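# Place long carton flat, centered between two short cartons

## Task

Lay the long carton flat in the space separating the two short cartons, midway across that space, keeping whichever face was on top at the start facing up; leave both short cartons where and how they were; the carton must stay put on its own without the robot supporting it; finally release it and pull the tool away.

## Robot and tools

Robot: a single six-joint arm with a vacuum tool at its end, no fingers. The tool has four suction cups (36 mm rims) on two air channels. The controlled point is the cup point, the centre of the four rims when nothing touches them. Cups point along the cup point's +z axis. In the cup point's own axes the cups are at x = -35 and +35 mm; channel a cups at y = -70 mm, channel b cups at y = +70 mm. The tool reaches 148 mm either way along its y axis. Joint ranges (rad), base to tool: waist -3.491..3.491, shoulder -3.140..3.140, elbow -1.187..4.328, forearm roll -3.316..3.316, wrist pitch -3.140..3.140, wrist roll -3.927..3.927. Load limits: 152 N m for waist, shoulder, elbow; 38 N m for the three wrist joints.

Scene frame: origin on the table surface under the arm base, +z up, +y to the left when facing along +x. The base may sit slightly tilted. Each result's state line reports end_effector_position (metres) and end_effector_quat_wxyz for the cup point; the reported position can be a little wrong, worse at long reach.

The row: every moving command uses one row of 8 numbers, each in [-1, 1]: dx, dy, dz, rx, ry, rz, suction_a, suction_b. The first six are an offset, not a pose: they are expressed in the cup point's own axes and counted from the cup point pose shown in the latest result that shows it (before any such result in the scene, and for second and later calls within a single reply, from wherever the robot is when the action begins). Scale: 1.0 = 0.6 m for dx, dy, dz and 180 degrees for the rotation; rx, ry, rz form one rotation vector. All zeros means go back to that reference pose, not hold still. The last two numbers are absolute vacuum levels per channel: 1 = full (about 75 kPa under ambient), a fraction asks for that share, 0.01 or less switches the channel off; each keeps its last value.

Tools:
- execute_actions, argument actions: a list holding zero or one item, plus optional pictures (boolean, default includes camera images). Empty list: just report state. An item with rows (1 to 15 rows, each a row as above) and optional steps (1..15, default 15; one control step is 1/30 s): each row drives one step, all measured from the same reference pose, the last row repeating if rows run out. An item with only steps (up to 300) is a wait counted from the previous result, your reply time included. A rejected call sends nothing.
- move: target (one 8-number row, offset as above) and speed (m/s, 0.002 to 0.5, default 0.25; turning capped at twice that in rad/s). Drives the cup point in a straight line toward the target over 0.5 to 10 s (it stops short if more is needed), rotating the short way. It ignores obstacles; the arm can lag, drift and overshoot the speed, especially near full stretch. Suction values are sent at the start. Its result adds a move: line: done (settled near target), or off_target, moving, held, fault, plus which limits acted (paced = pose clipped; held = a check blocked some steps, after which motion can jump fast) and the remaining distance.
- wait: seconds 0 to 10; nothing new is sent.
- zoom_image: camera (cam_head_left, cam_head_right or cam_wrist) and region [x0, y0, x1, y1] in that image's pixels, origin top-left, at most 504 x 504.
- finished_scene: scene number; ends and grades the scene, irreversible. Call it only when the carton is placed, released and the tool is clear.

Motion limits: each step the commanded pose is clipped to 70 mm and 16 degrees from the measured pose, then reached by damped inverse kinematics, position before orientation. After an action ends the arm only continues to the last clipped pose, so check the reported pose and send the rest. A Hand target line shows where the controller is currently heading. pose unreachable and HELD mean the clearance check (which includes the base mount) altered or blocked commands.

Suction: switch a channel on and press both of its cups fully onto a smooth flat face, away from edges, seams or holes. Read suction_measured_a/b; near 0 means no seal. A sealed airtight face reads at most 0.17 below the command (0.27 with both on). part_present_a/b turns 1 at 0.54 and back to 0 below 0.49. A channel with an uncovered cup steals all pump flow, killing the other channel, so only enable channels whose cups are both on the carton. Held objects ride up to about 12 mm nearer the tool; vacuum alone may lift an object. To release, rest the carton on its support, set both channels off, then rise at least 15 mm. A cup stuck on the table pins the tool; turn that channel off.

Faults and care: the arm is stiff; commanding even slightly beyond a firm contact, or a fast approach, can trigger a fault (joint torque at its limit, or 150 N external force), stopping the arm 10 s and dropping the rest of the call. Approach contacts slowly with small overshoot. Keep the long carton right side up, avoid bumping the short cartons, and never let anything leave the table. Objects may occasionally be nudged by outside pushes. Motor heat builds while holding loads, even while you think; MOTOR HOT warns, and an OVER-TEMPERATURE FAULT brakes the arm. The simulation keeps running while you reply, so think briefly between calls and move smoothly.

Cameras: cam_head_left and cam_head_right (504x504, fixed, pinhole+radial) and cam_wrist (616x616 fisheye on the hand). Calibration gives K and T_world_to_cam mapping scene-frame points into each camera; actual cameras may be off by a couple of degrees and millimetres. Results list any camera whose numbers changed.

Each tool is called by a JSON object that holds its "method" and its "body", one argument or row to a line.

## Session

{"method": "execute_actions", "body": {
  "actions": []
}}

Scene clock: 0.00 s of 6000.00 s.
end_effector_position=(+0.4966, +0.0125, +0.4426) suction_measured_a=0.01 part_present_a=0 suction_measured_b=0.01 part_present_b=0 end_effector_quat_wxyz=(+0.003, +0.698, +0.716, -0.000)
Joint positions: [ 0.263  0.132  0.191  0.001 -1.634 -1.833]
Joint velocities: [-0.001 -0.001  0.    -0.001 -0.     0.   ]
Hand target: +0.497, +0.013, +0.443; +0.003, +0.698, +0.716, -0.000
camera_calibration (this result's frames):
cam_wrist: T_world_to_cam=[[-0.997, -0.029907, -0.071397, 0.540811], [-0.0662563, 0.806631, 0.587331, -0.196691], [0.0400257, 0.590299, -0.806192, 0.468976], [0, 0, 0, 1]] pos_world=[0.507385, -0.102005, 0.53222]

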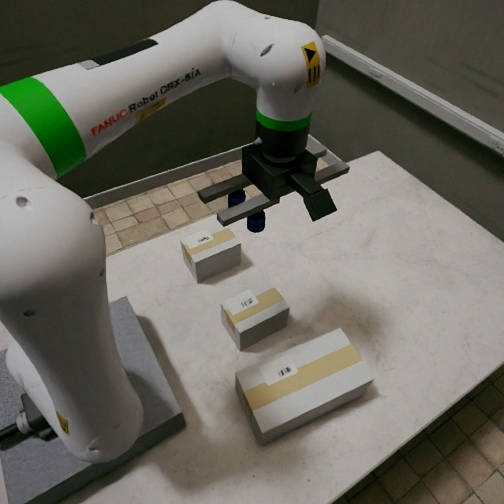

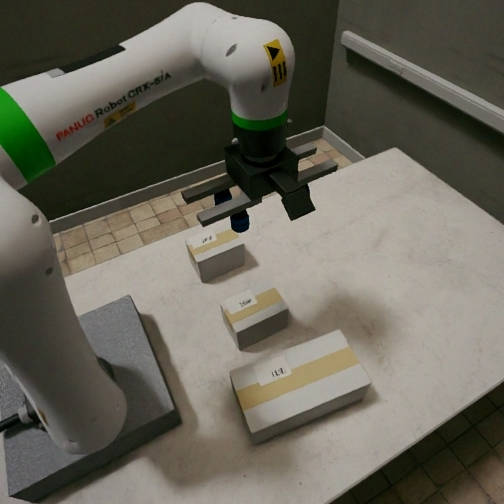

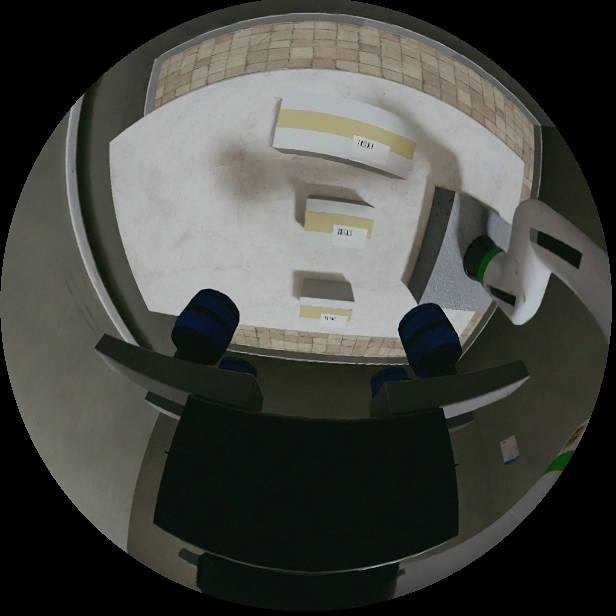

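{"method": "move", "body": {
  "target": [-0.398, -0.1, 0.49, 0, 0, 0.055, 0, 0]
}}

Scene clock: 3.60 s of 6000.00 s.
end_effector_position=(+0.4442, -0.2277, +0.1487) suction_measured_a=0.01 part_present_a=0 suction_measured_b=0.01 part_present_b=0 end_effector_quat_wxyz=(+0.002, +0.757, +0.654, +0.001)
Joint positions: [-0.235  0.331 -0.289  0.001 -0.955 -1.508]
Joint velocities: [-0.001  0.002  0.001  0.     0.002  0.001]
Hand target: +0.444, -0.228, +0.149; +0.002, +0.757, +0.654, +0.001
Off the commanded pose: 0.001 m, 0 deg.
move: done
camera_calibration (this result's frames):
cam_wrist: T_world_to_cam=[[-0.987411, 0.141279, -0.071134, 0.495131], [0.0726086, 0.80437, 0.589675, 0.103663], [0.140527, 0.577087, -0.804502, 0.328082], [0, 0, 0, 1]] pos_world=[0.435267, -0.342667, 0.238036]

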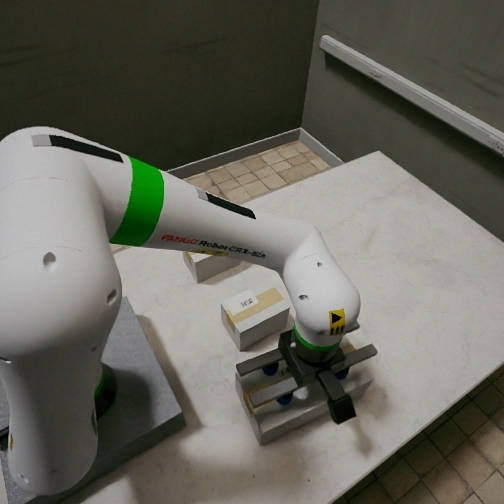

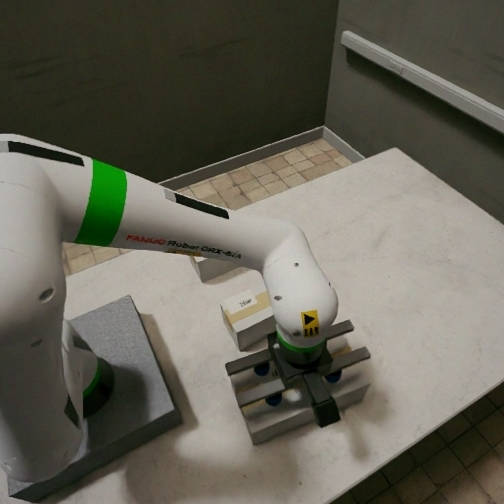

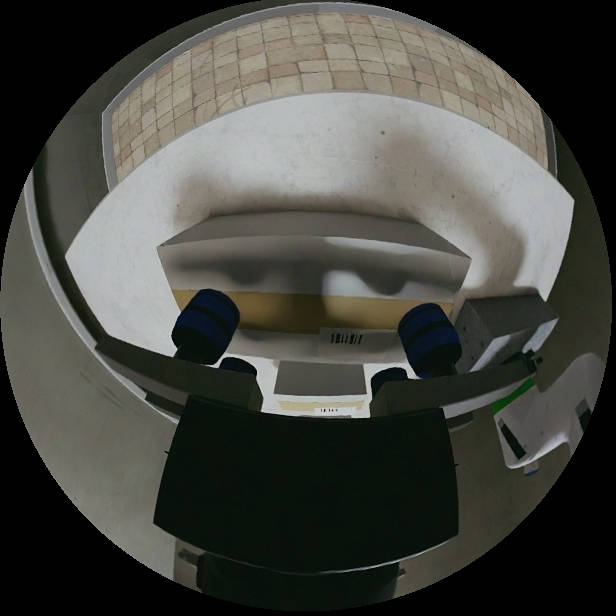

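Good enough.

{"method": "move", "body": {
  "target": [0, 0.005, 0.088, 0, 0, 0, 1, 1],
  "speed": 0.03
}}

{"method": "wait", "body": {
  "seconds": 0.5
}}

Scene clock: 7.00 s of 6000.00 s.
end_effector_position=(+0.4475, -0.2282, +0.0960) suction_measured_a=0.50 part_present_a=0 suction_measured_b=0.50 part_present_b=0 end_effector_quat_wxyz=(+0.002, +0.757, +0.654, +0.001)
Joint positions: [-0.235  0.421 -0.316  0.001 -0.838 -1.509]
Joint velocities: [ 0.001  0.002  0.001 -0.     0.004  0.   ]
Hand target: +0.448, -0.228, +0.096; +0.002, +0.757, +0.654, +0.001
Off the commanded pose: 0.000 m, 0 deg.
move: done
camera_calibration (this result's frames):
cam_wrist: T_world_to_cam=[[-0.987434, 0.141189, -0.0709854, 0.494645], [0.0726014, 0.804281, 0.589797, 0.134886], [0.140365, 0.577232, -0.804426, 0.28555], [0, 0, 0, 1]] pos_world=[0.438555, -0.343154, 0.185261]

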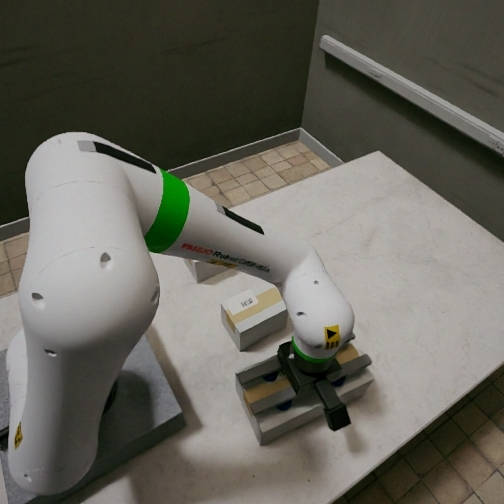

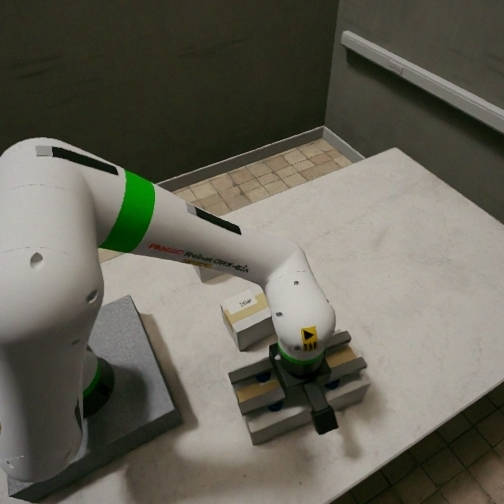

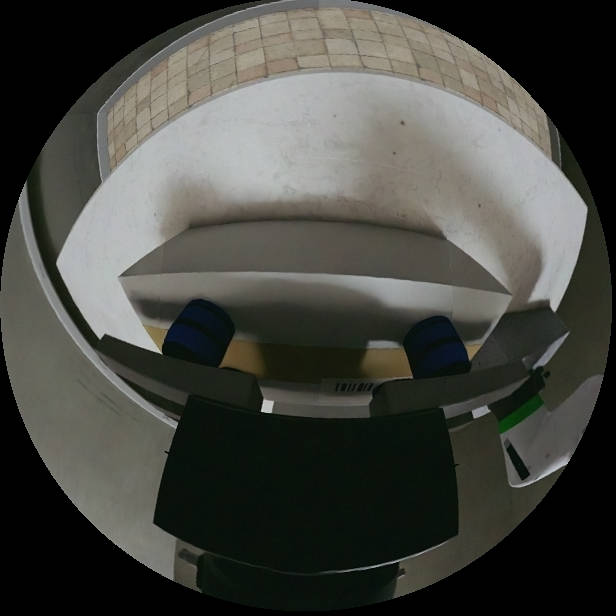

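Scene clock: 7.50 s of 6000.00 s.
end_effector_position=(+0.4475, -0.2282, +0.0959) suction_measured_a=0.83 part_present_a=1 suction_measured_b=0.83 part_present_b=1 end_effector_quat_wxyz=(+0.002, +0.757, +0.654, +0.001)
Joint positions: [-0.235  0.422 -0.316  0.001 -0.838 -1.509]
Joint velocities: [ 0.    -0.001 -0.001 -0.     0.    -0.   ]
Hand target: +0.448, -0.228, +0.096; +0.002, +0.757, +0.654, +0.001
Off the commanded pose: 0.000 m, 0 deg.
Steps of this call (steps 1 to 15: nothing new was sent). Readings (end_effector_position | what the end effector reports):
1: (+0.4475, -0.2282, +0.0960) | suction_measured_a=0.51 part_present_a=0 suction_measured_b=0.51 part_present_b=0
2: (+0.4475, -0.2282, +0.0960) | suction_measured_a=0.56 part_present_a=1 suction_measured_b=0.56 part_present_b=1
4: (+0.4475, -0.2282, +0.0959) | suction_measured_a=0.62 part_present_a=1 suction_measured_b=0.62 part_present_b=1
8: (+0.4475, -0.2282, +0.0959) | suction_measured_a=0.73 part_present_a=1 suction_measured_b=0.73 part_present_b=1
15: the state above
camera_calibration (this result's frames):
cam_wrist: T_world_to_cam=[[-0.987424, 0.141189, -0.071137, 0.494698], [0.0725147, 0.8043, 0.589783, 0.134949], [0.140486, 0.577207, -0.804423, 0.285469], [0, 0, 0, 1]] pos_world=[0.438586, -0.343159, 0.185238]

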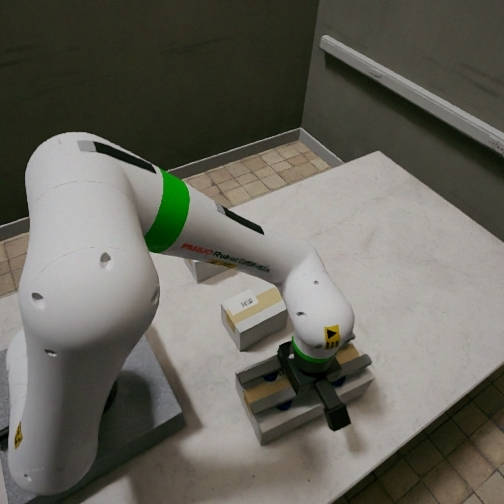

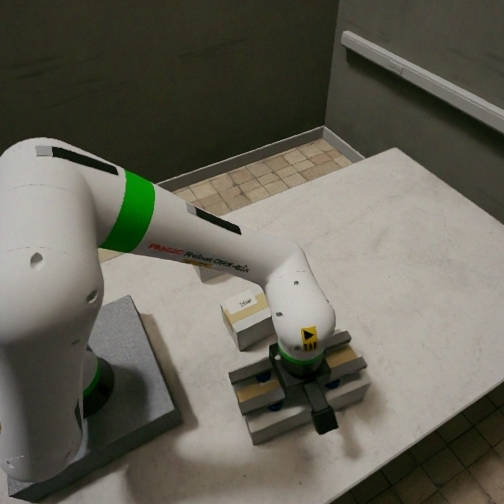

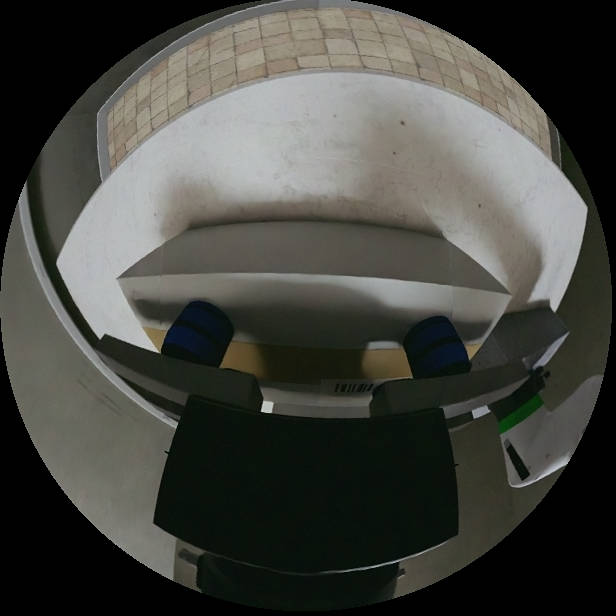

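{"method": "move", "body": {
  "target": [0, 0, -0.21, 0, 0, 0, 1, 1],
  "speed": 0.15
}}

{"method": "move", "body": {
  "target": [0.585, -0.08, 0, 0, 0, -0.027, 1, 1],
  "speed": 0.2
}}

{"method": "move", "body": {
  "target": [0, 0, 0.04, 0, 0, 0, 1, 1],
  "speed": 0.04
}}

{"method": "zoom_image", "body": {
  "camera": "cam_wrist",
  "region": [160, 100, 480, 300]
}}

Scene clock: 11.70 s of 6000.00 s.
end_effector_position=(+0.4467, -0.2281, +0.2218) suction_measured_a=0.91 part_present_a=1 suction_measured_b=0.91 part_present_b=1 end_effector_quat_wxyz=(+0.002, +0.757, +0.653, +0.001)
Joint positions: [-0.235  0.244 -0.206  0.001 -1.125 -1.509]
Joint velocities: [ 0.001 -0.001  0.001  0.    -0.003  0.   ]
Hand target: +0.447, -0.228, +0.222; +0.002, +0.757, +0.653, +0.001
Off the commanded pose: 0.000 m, 0 deg.
move: done
camera_calibration (this result's frames):
cam_wrist: T_world_to_cam=[[-0.987367, 0.141613, -0.0710777, 0.50285], [0.0729287, 0.804405, 0.589588, 0.0605505], [0.140668, 0.576956, -0.804571, 0.386658], [0, 0, 0, 1]] pos_world=[0.437691, -0.343002, 0.311135]

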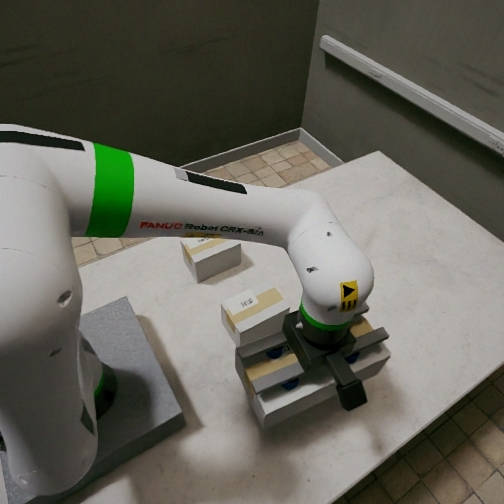

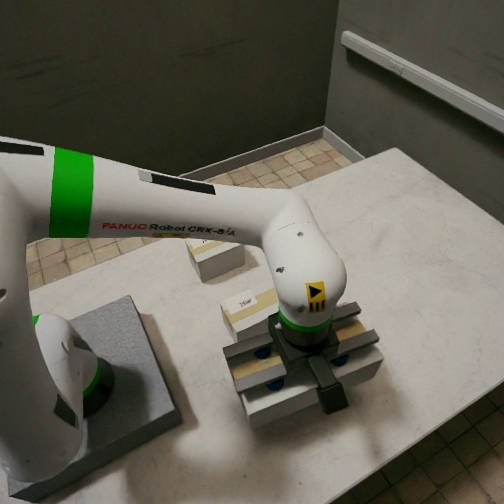

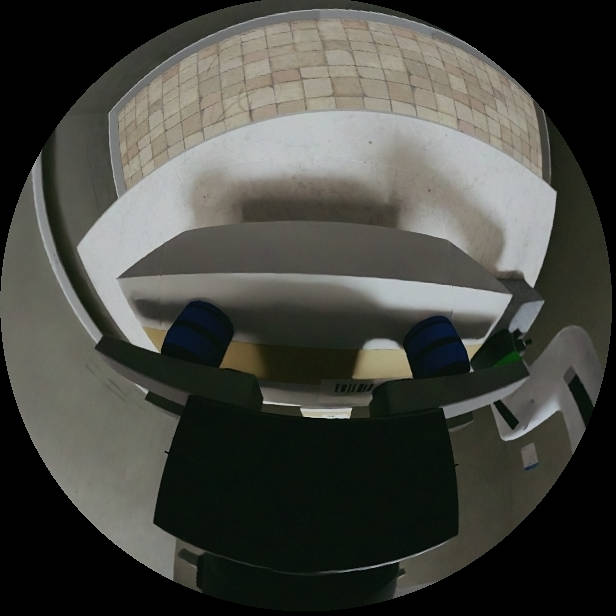

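Scene clock: 13.93 s of 6000.00 s.
end_effector_position=(+0.4513, +0.1253, +0.2212) suction_measured_a=0.91 part_present_a=1 suction_measured_b=0.91 part_present_b=1 end_effector_quat_wxyz=(+0.004, +0.729, +0.685, +0.000)
Joint positions: [ 0.526  0.166 -0.3    0.001 -1.109 -2.185]
Joint velocities: [ 0.002  0.002  0.002  0.002  0.    -0.002]
Hand target: +0.451, +0.125, +0.221; +0.004, +0.729, +0.685, +0.000
Off the commanded pose: 0.001 m, 0 deg.
move: done
camera_calibration (this result's frames):
cam_wrist: T_world_to_cam=[[-0.995727, 0.0572484, -0.0724548, 0.472015], [0.00382882, 0.809555, 0.587031, -0.192607], [0.0922628, 0.584246, -0.806315, 0.202922], [0, 0, 0, 1]] pos_world=[0.452014, 0.0103475, 0.310885]

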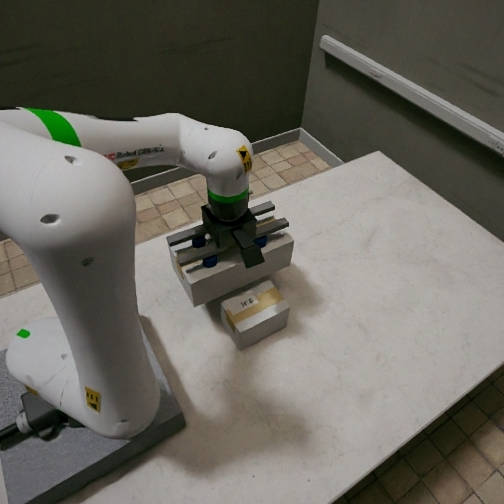

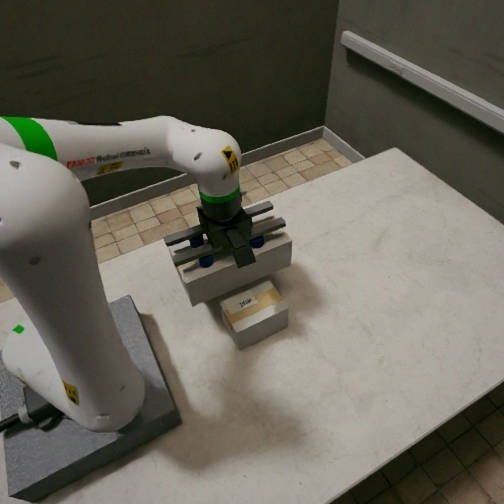

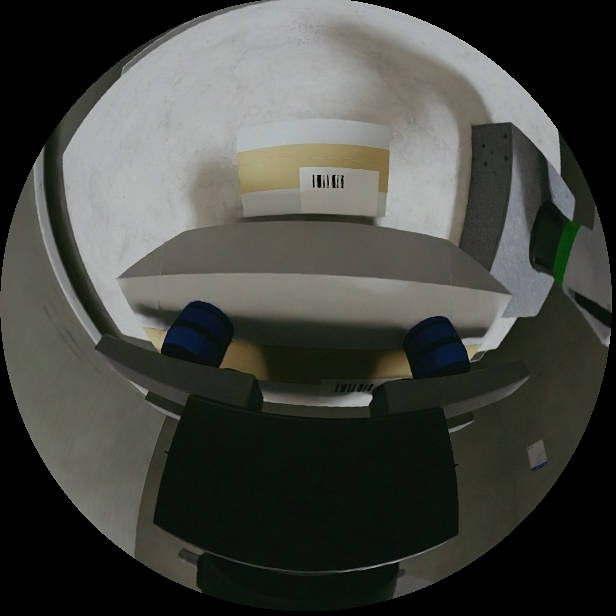

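Scene clock: 14.83 s of 6000.00 s.
end_effector_position=(+0.4515, +0.1253, +0.1973) suction_measured_a=0.91 part_present_a=1 suction_measured_b=0.91 part_present_b=1 end_effector_quat_wxyz=(+0.004, +0.729, +0.685, +0.000)
Joint positions: [ 0.526  0.195 -0.329  0.001 -1.051 -2.185]
Joint velocities: [ 0.001  0.001 -0.001 -0.002  0.004 -0.   ]
Hand target: +0.451, +0.125, +0.197; +0.004, +0.729, +0.685, +0.000
Off the commanded pose: 0.000 m, 0 deg.
move: done
camera_calibration (this result's frames):
cam_wrist: T_world_to_cam=[[-0.995727, 0.0572279, -0.072474, 0.470459], [0.00380017, 0.809551, 0.587037, -0.178521], [0.0922663, 0.584254, -0.806309, 0.183677], [0, 0, 0, 1]] pos_world=[0.45218, 0.0102843, 0.286995]

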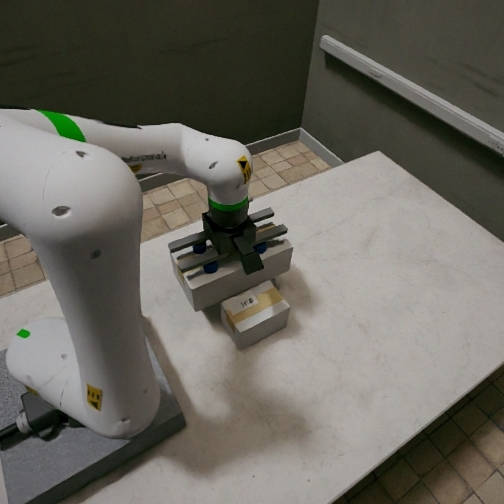

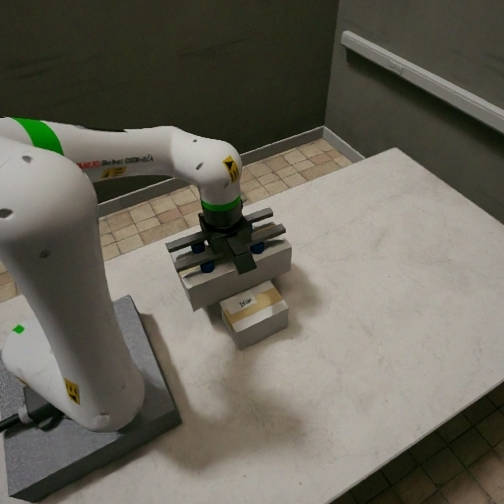

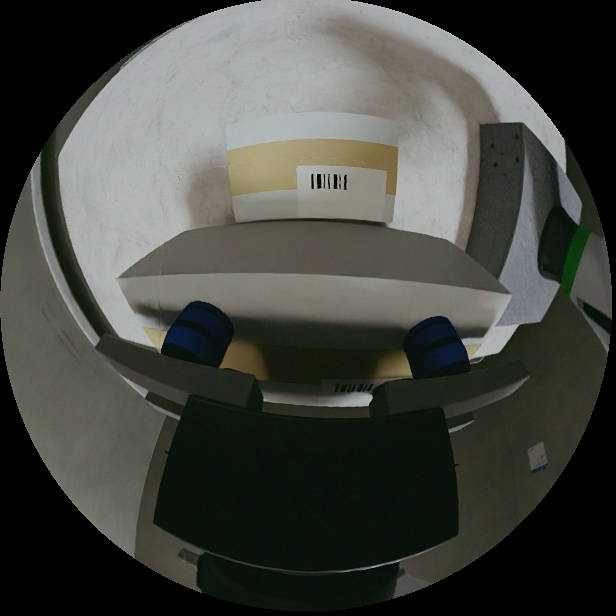

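Region (160, 100, 480, 300) of cam_wrist's 616x616 image, scaled by 1.575, with more detail than that image has; it fills the top 315 rows of this view, and the rest is white.

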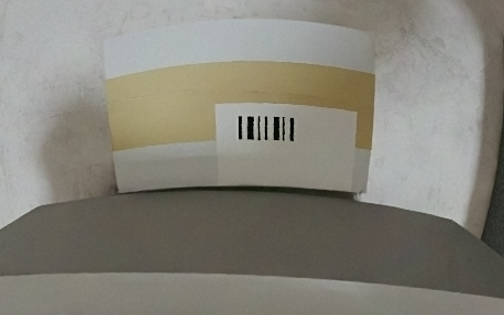

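{"method": "move", "body": {
  "target": [0.005, 0, 0.004, 0, 0, -0.008, 1, 1],
  "speed": 0.03
}}

{"method": "zoom_image", "body": {
  "camera": "cam_wrist",
  "region": [160, 100, 480, 300]
}}

Scene clock: 17.47 s of 6000.00 s.
end_effector_position=(+0.4516, +0.1282, +0.1949) suction_measured_a=0.91 part_present_a=1 suction_measured_b=0.91 part_present_b=1 end_effector_quat_wxyz=(+0.004, +0.720, +0.694, -0.000)
Joint positions: [ 0.531  0.201 -0.329  0.001 -1.046 -2.165]
Joint velocities: [-0.     0.     0.001 -0.001  0.002  0.003]
Hand target: +0.452, +0.128, +0.195; +0.004, +0.720, +0.694, +0.000
Off the commanded pose: 0.000 m, 0 deg.
move: done
camera_calibration (this result's frames):
cam_wrist: T_world_to_cam=[[-0.996857, 0.0324835, -0.0722502, 0.473901], [-0.0161596, 0.809494, 0.586906, -0.170418], [0.0775508, 0.586229, -0.806425, 0.18641], [0, 0, 0, 1]] pos_world=[0.455202, 0.0132797, 0.284585]

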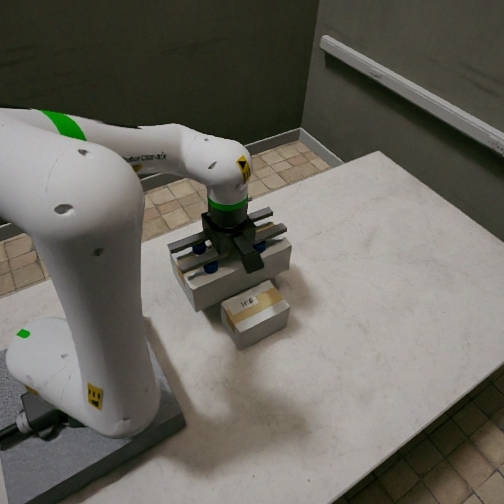

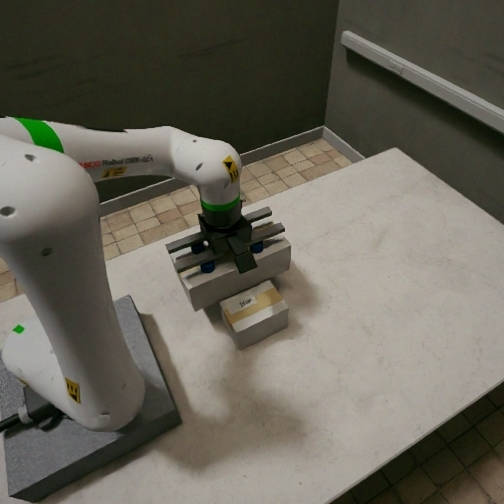

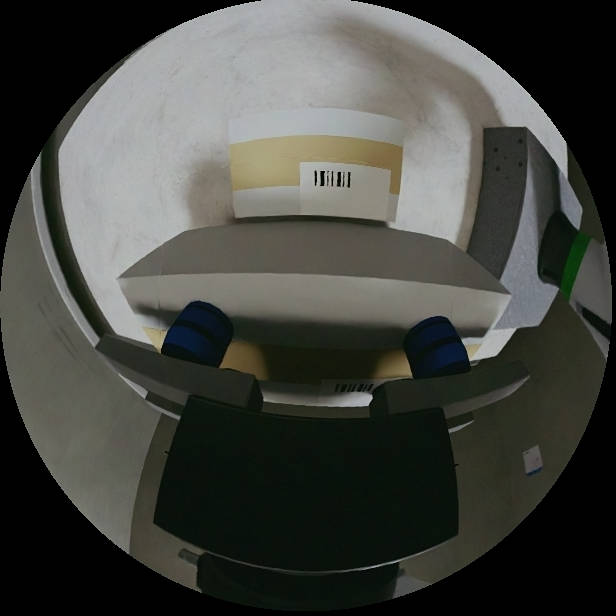

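Region (160, 100, 480, 300) of cam_wrist's 616x616 image, scaled by 1.575, with more detail than that image has; it fills the top 315 rows of this view, and the rest is white.

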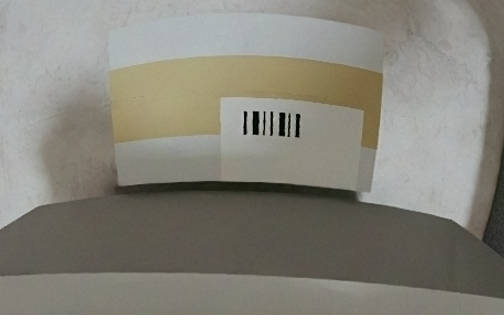

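{"method": "move", "body": {
  "target": [-0.001, 0, 0.16, 0, 0, 0, 1, 1],
  "speed": 0.05
}}

{"method": "move", "body": {
  "target": [0, 0, 0.009, 0, 0, 0, 1, 1],
  "speed": 0.01
}}

{"method": "move", "body": {
  "target": [0, 0, 0, 0, 0, 0, 0, 0]
}}

{"method": "move", "body": {
  "target": [0, 0, -0.05, 0, 0, 0, 0, 0],
  "speed": 0.05
}}

{"method": "move", "body": {
  "target": [0.19, 0, -0.3, 0, 0, 0, 0, 0]
}}

Scene clock: 22.00 s of 6000.00 s.
end_effector_position=(+0.4522, +0.1274, +0.0990) suction_measured_a=0.91 part_present_a=1 suction_measured_b=0.91 part_present_b=1 end_effector_quat_wxyz=(+0.003, +0.720, +0.694, +0.000)
Joint positions: [ 0.53   0.351 -0.41   0.001 -0.815 -2.164]
Joint velocities: [-0.001  0.002  0.001 -0.     0.004 -0.   ]
Hand target: +0.452, +0.127, +0.099; +0.003, +0.720, +0.694, +0.000
Off the commanded pose: 0.000 m, 0 deg.
move: done
camera_calibration (this result's frames):
cam_wrist: T_world_to_cam=[[-0.996872, 0.0323059, -0.0721311, 0.467584], [-0.0162509, 0.809361, 0.587086, -0.113436], [0.0773465, 0.586422, -0.806305, 0.109567], [0, 0, 0, 1]] pos_world=[0.455803, 0.0124522, 0.188668]

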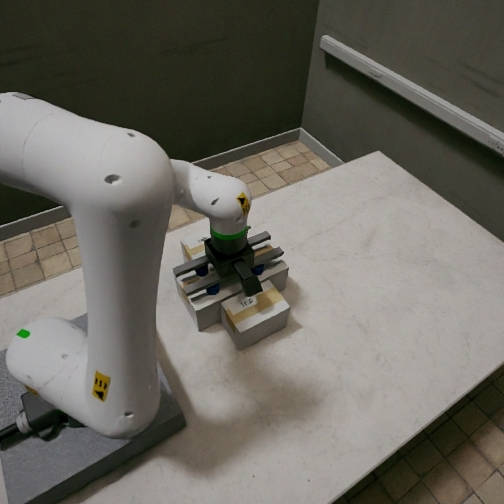

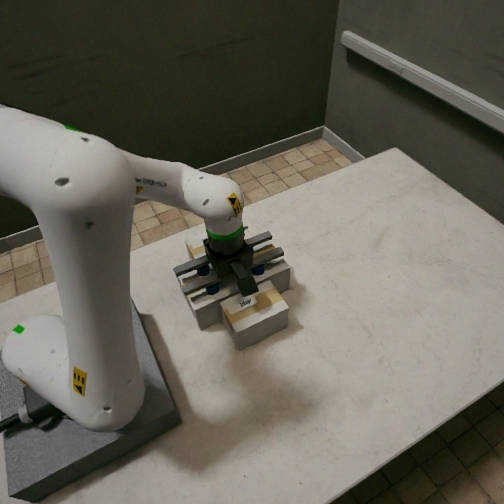

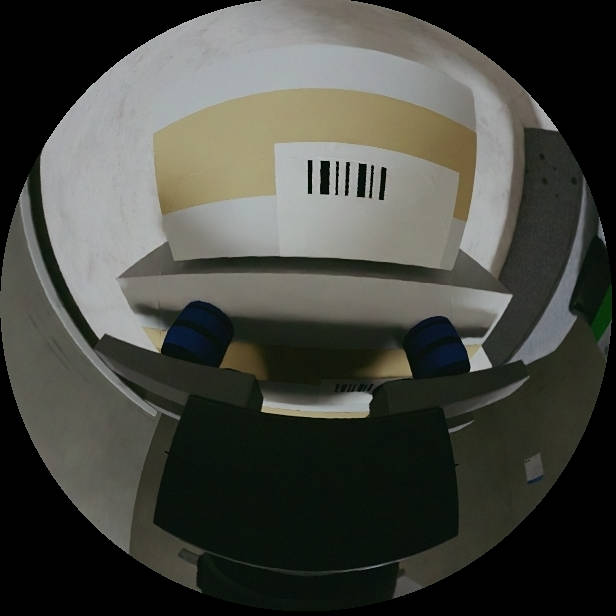

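Scene clock: 22.77 s of 6000.00 s.
end_effector_position=(+0.4523, +0.1274, +0.0937) suction_measured_a=0.91 part_present_a=1 suction_measured_b=0.91 part_present_b=1 end_effector_quat_wxyz=(+0.003, +0.720, +0.694, +0.000)
Joint positions: [ 0.53   0.36  -0.412  0.001 -0.802 -2.164]
Joint velocities: [-0.001  0.002 -0.001  0.001  0.003  0.   ]
Hand target: +0.452, +0.127, +0.094; +0.003, +0.720, +0.694, +0.000
Off the commanded pose: 0.000 m, 0 deg.
move: done
camera_calibration (this result's frames):
cam_wrist: T_world_to_cam=[[-0.99687, 0.0322727, -0.0721644, 0.467263], [-0.0163001, 0.809341, 0.587113, -0.110305], [0.0773533, 0.586452, -0.806282, 0.105301], [0, 0, 0, 1]] pos_world=[0.455858, 0.0124409, 0.183384]

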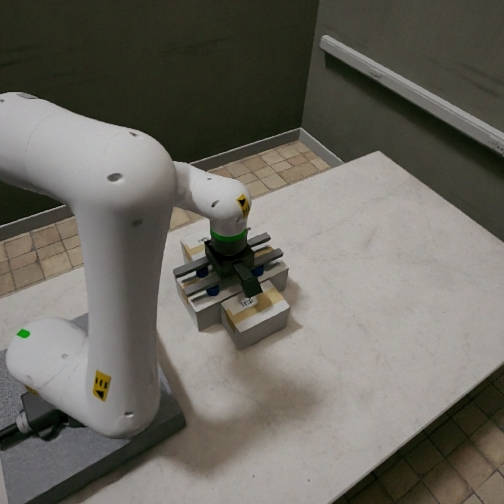

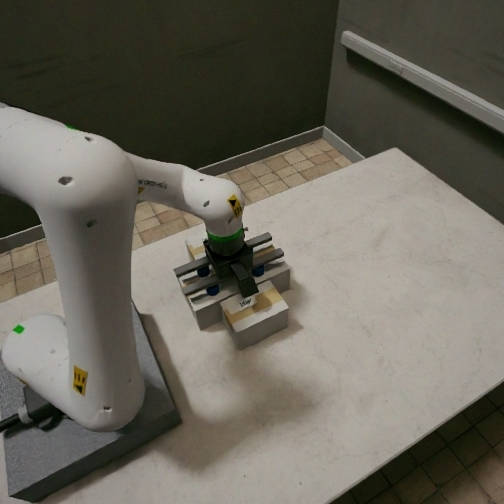

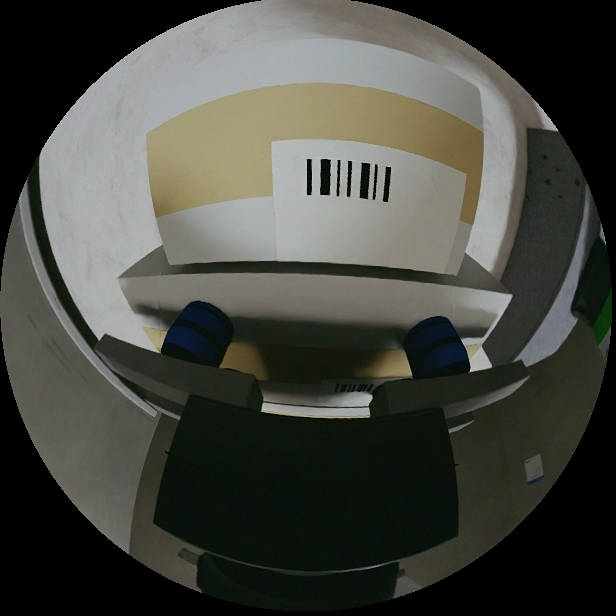

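Scene clock: 23.27 s of 6000.00 s.
end_effector_position=(+0.4523, +0.1274, +0.0938) suction_measured_a=0.01 part_present_a=0 suction_measured_b=0.01 part_present_b=0 end_effector_quat_wxyz=(+0.003, +0.720, +0.694, +0.000)
Joint positions: [ 0.53   0.36  -0.412  0.001 -0.802 -2.164]
Joint velocities: [-0.     0.     0.    -0.001 -0.     0.   ]
Hand target: +0.452, +0.127, +0.094; +0.003, +0.720, +0.694, +0.000
Off the commanded pose: 0.000 m, 0 deg.
move: done
camera_calibration (this result's frames):
cam_wrist: T_world_to_cam=[[-0.996857, 0.03228, -0.0723533, 0.467362], [-0.0164133, 0.809281, 0.587192, -0.11033], [0.0775087, 0.586534, -0.806207, 0.10525], [0, 0, 0, 1]] pos_world=[0.455925, 0.0124686, 0.183454]

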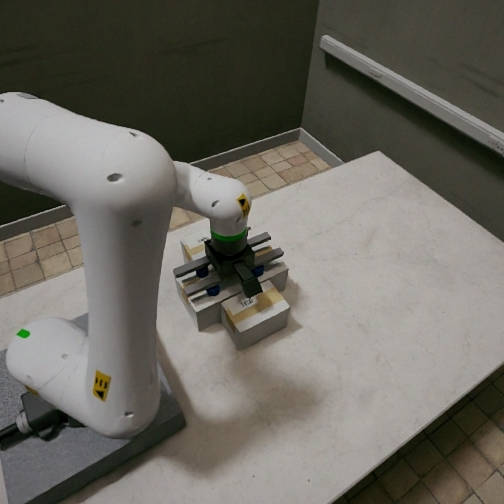

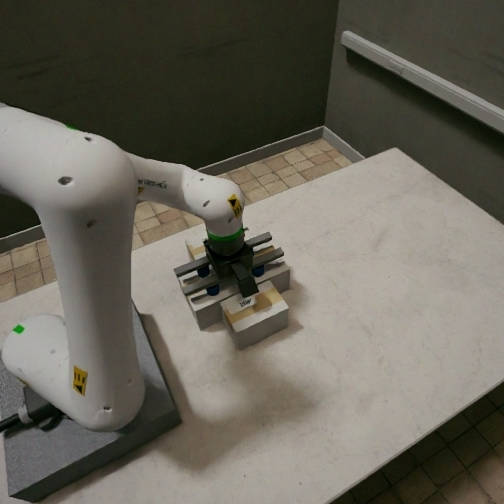

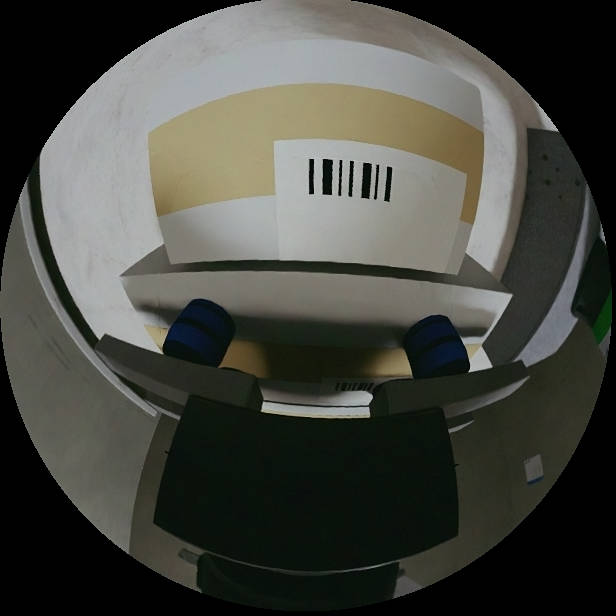

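Scene clock: 24.20 s of 6000.00 s.
end_effector_position=(+0.4521, +0.1275, +0.1237) suction_measured_a=0.01 part_present_a=0 suction_measured_b=0.01 part_present_b=0 end_effector_quat_wxyz=(+0.003, +0.720, +0.694, +0.000)
Joint positions: [ 0.53   0.307 -0.394  0.001 -0.874 -2.164]
Joint velocities: [ 0.002 -0.002  0.001  0.002 -0.003  0.   ]
Hand target: +0.452, +0.127, +0.124; +0.003, +0.720, +0.694, +0.000
Off the commanded pose: 0.000 m, 0 deg.
move: done
camera_calibration (this result's frames):
cam_wrist: T_world_to_cam=[[-0.996853, 0.0323319, -0.0723731, 0.469318], [-0.0163776, 0.809322, 0.587137, -0.127959], [0.0775564, 0.586475, -0.806246, 0.129336], [0, 0, 0, 1]] pos_world=[0.455715, 0.0125332, 0.213372]

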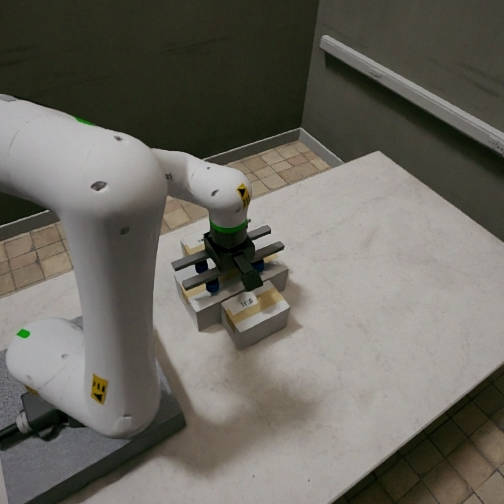

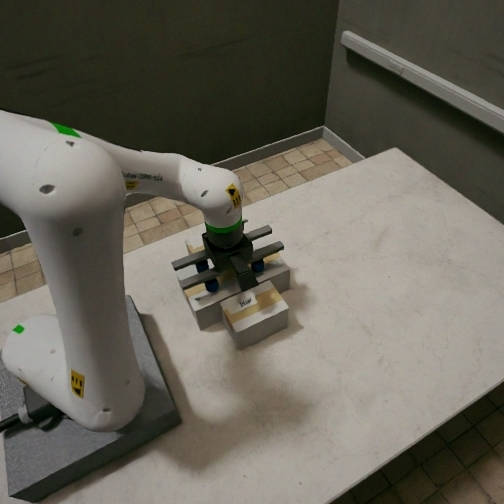

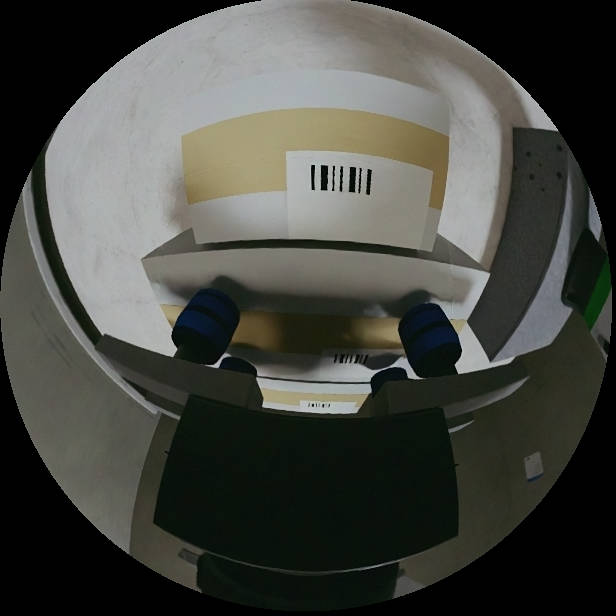

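Scene clock: 25.57 s of 6000.00 s.
end_effector_position=(+0.4555, +0.2417, +0.3034) suction_measured_a=0.01 part_present_a=0 suction_measured_b=0.01 part_present_b=0 end_effector_quat_wxyz=(+0.004, +0.720, +0.694, +0.000)
Joint positions: [ 0.715  0.209 -0.045  0.001 -1.321 -2.349]
Joint velocities: [-0.     0.001  0.004 -0.001 -0.004 -0.   ]
Hand target: +0.456, +0.242, +0.303; +0.004, +0.720, +0.694, +0.000
Off the commanded pose: 0.001 m, 0 deg.
move: done
camera_calibration (this result's frames):
cam_wrist: T_world_to_cam=[[-0.996776, 0.0327966, -0.0732305, 0.482094], [-0.0164508, 0.809737, 0.586563, -0.325695], [0.0785347, 0.585876, -0.806586, 0.206778], [0, 0, 0, 1]] pos_world=[0.458942, 0.12677, 0.393129]

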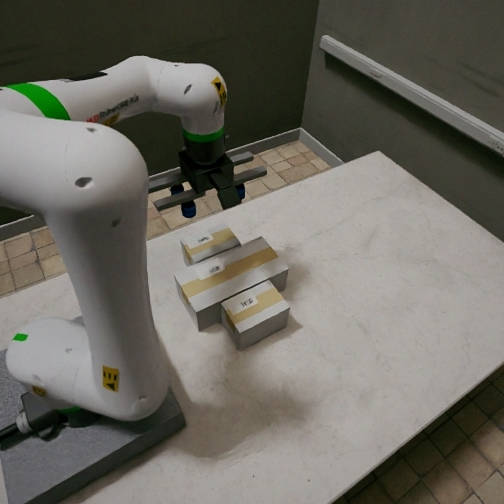

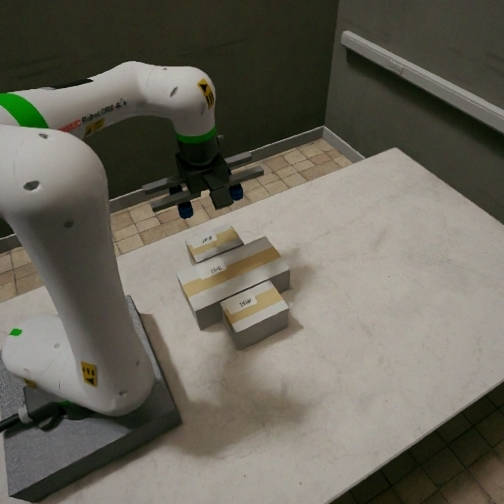

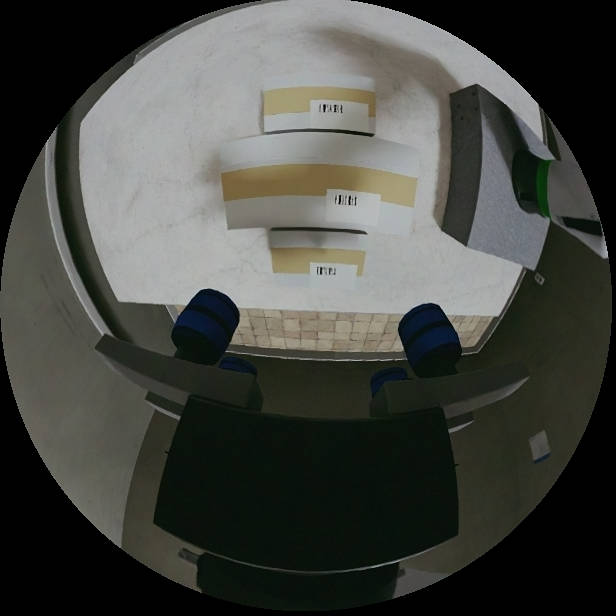

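{"method": "finished_scene", "body": {
  "scene": 2
}}

The scene is finished: the task was done.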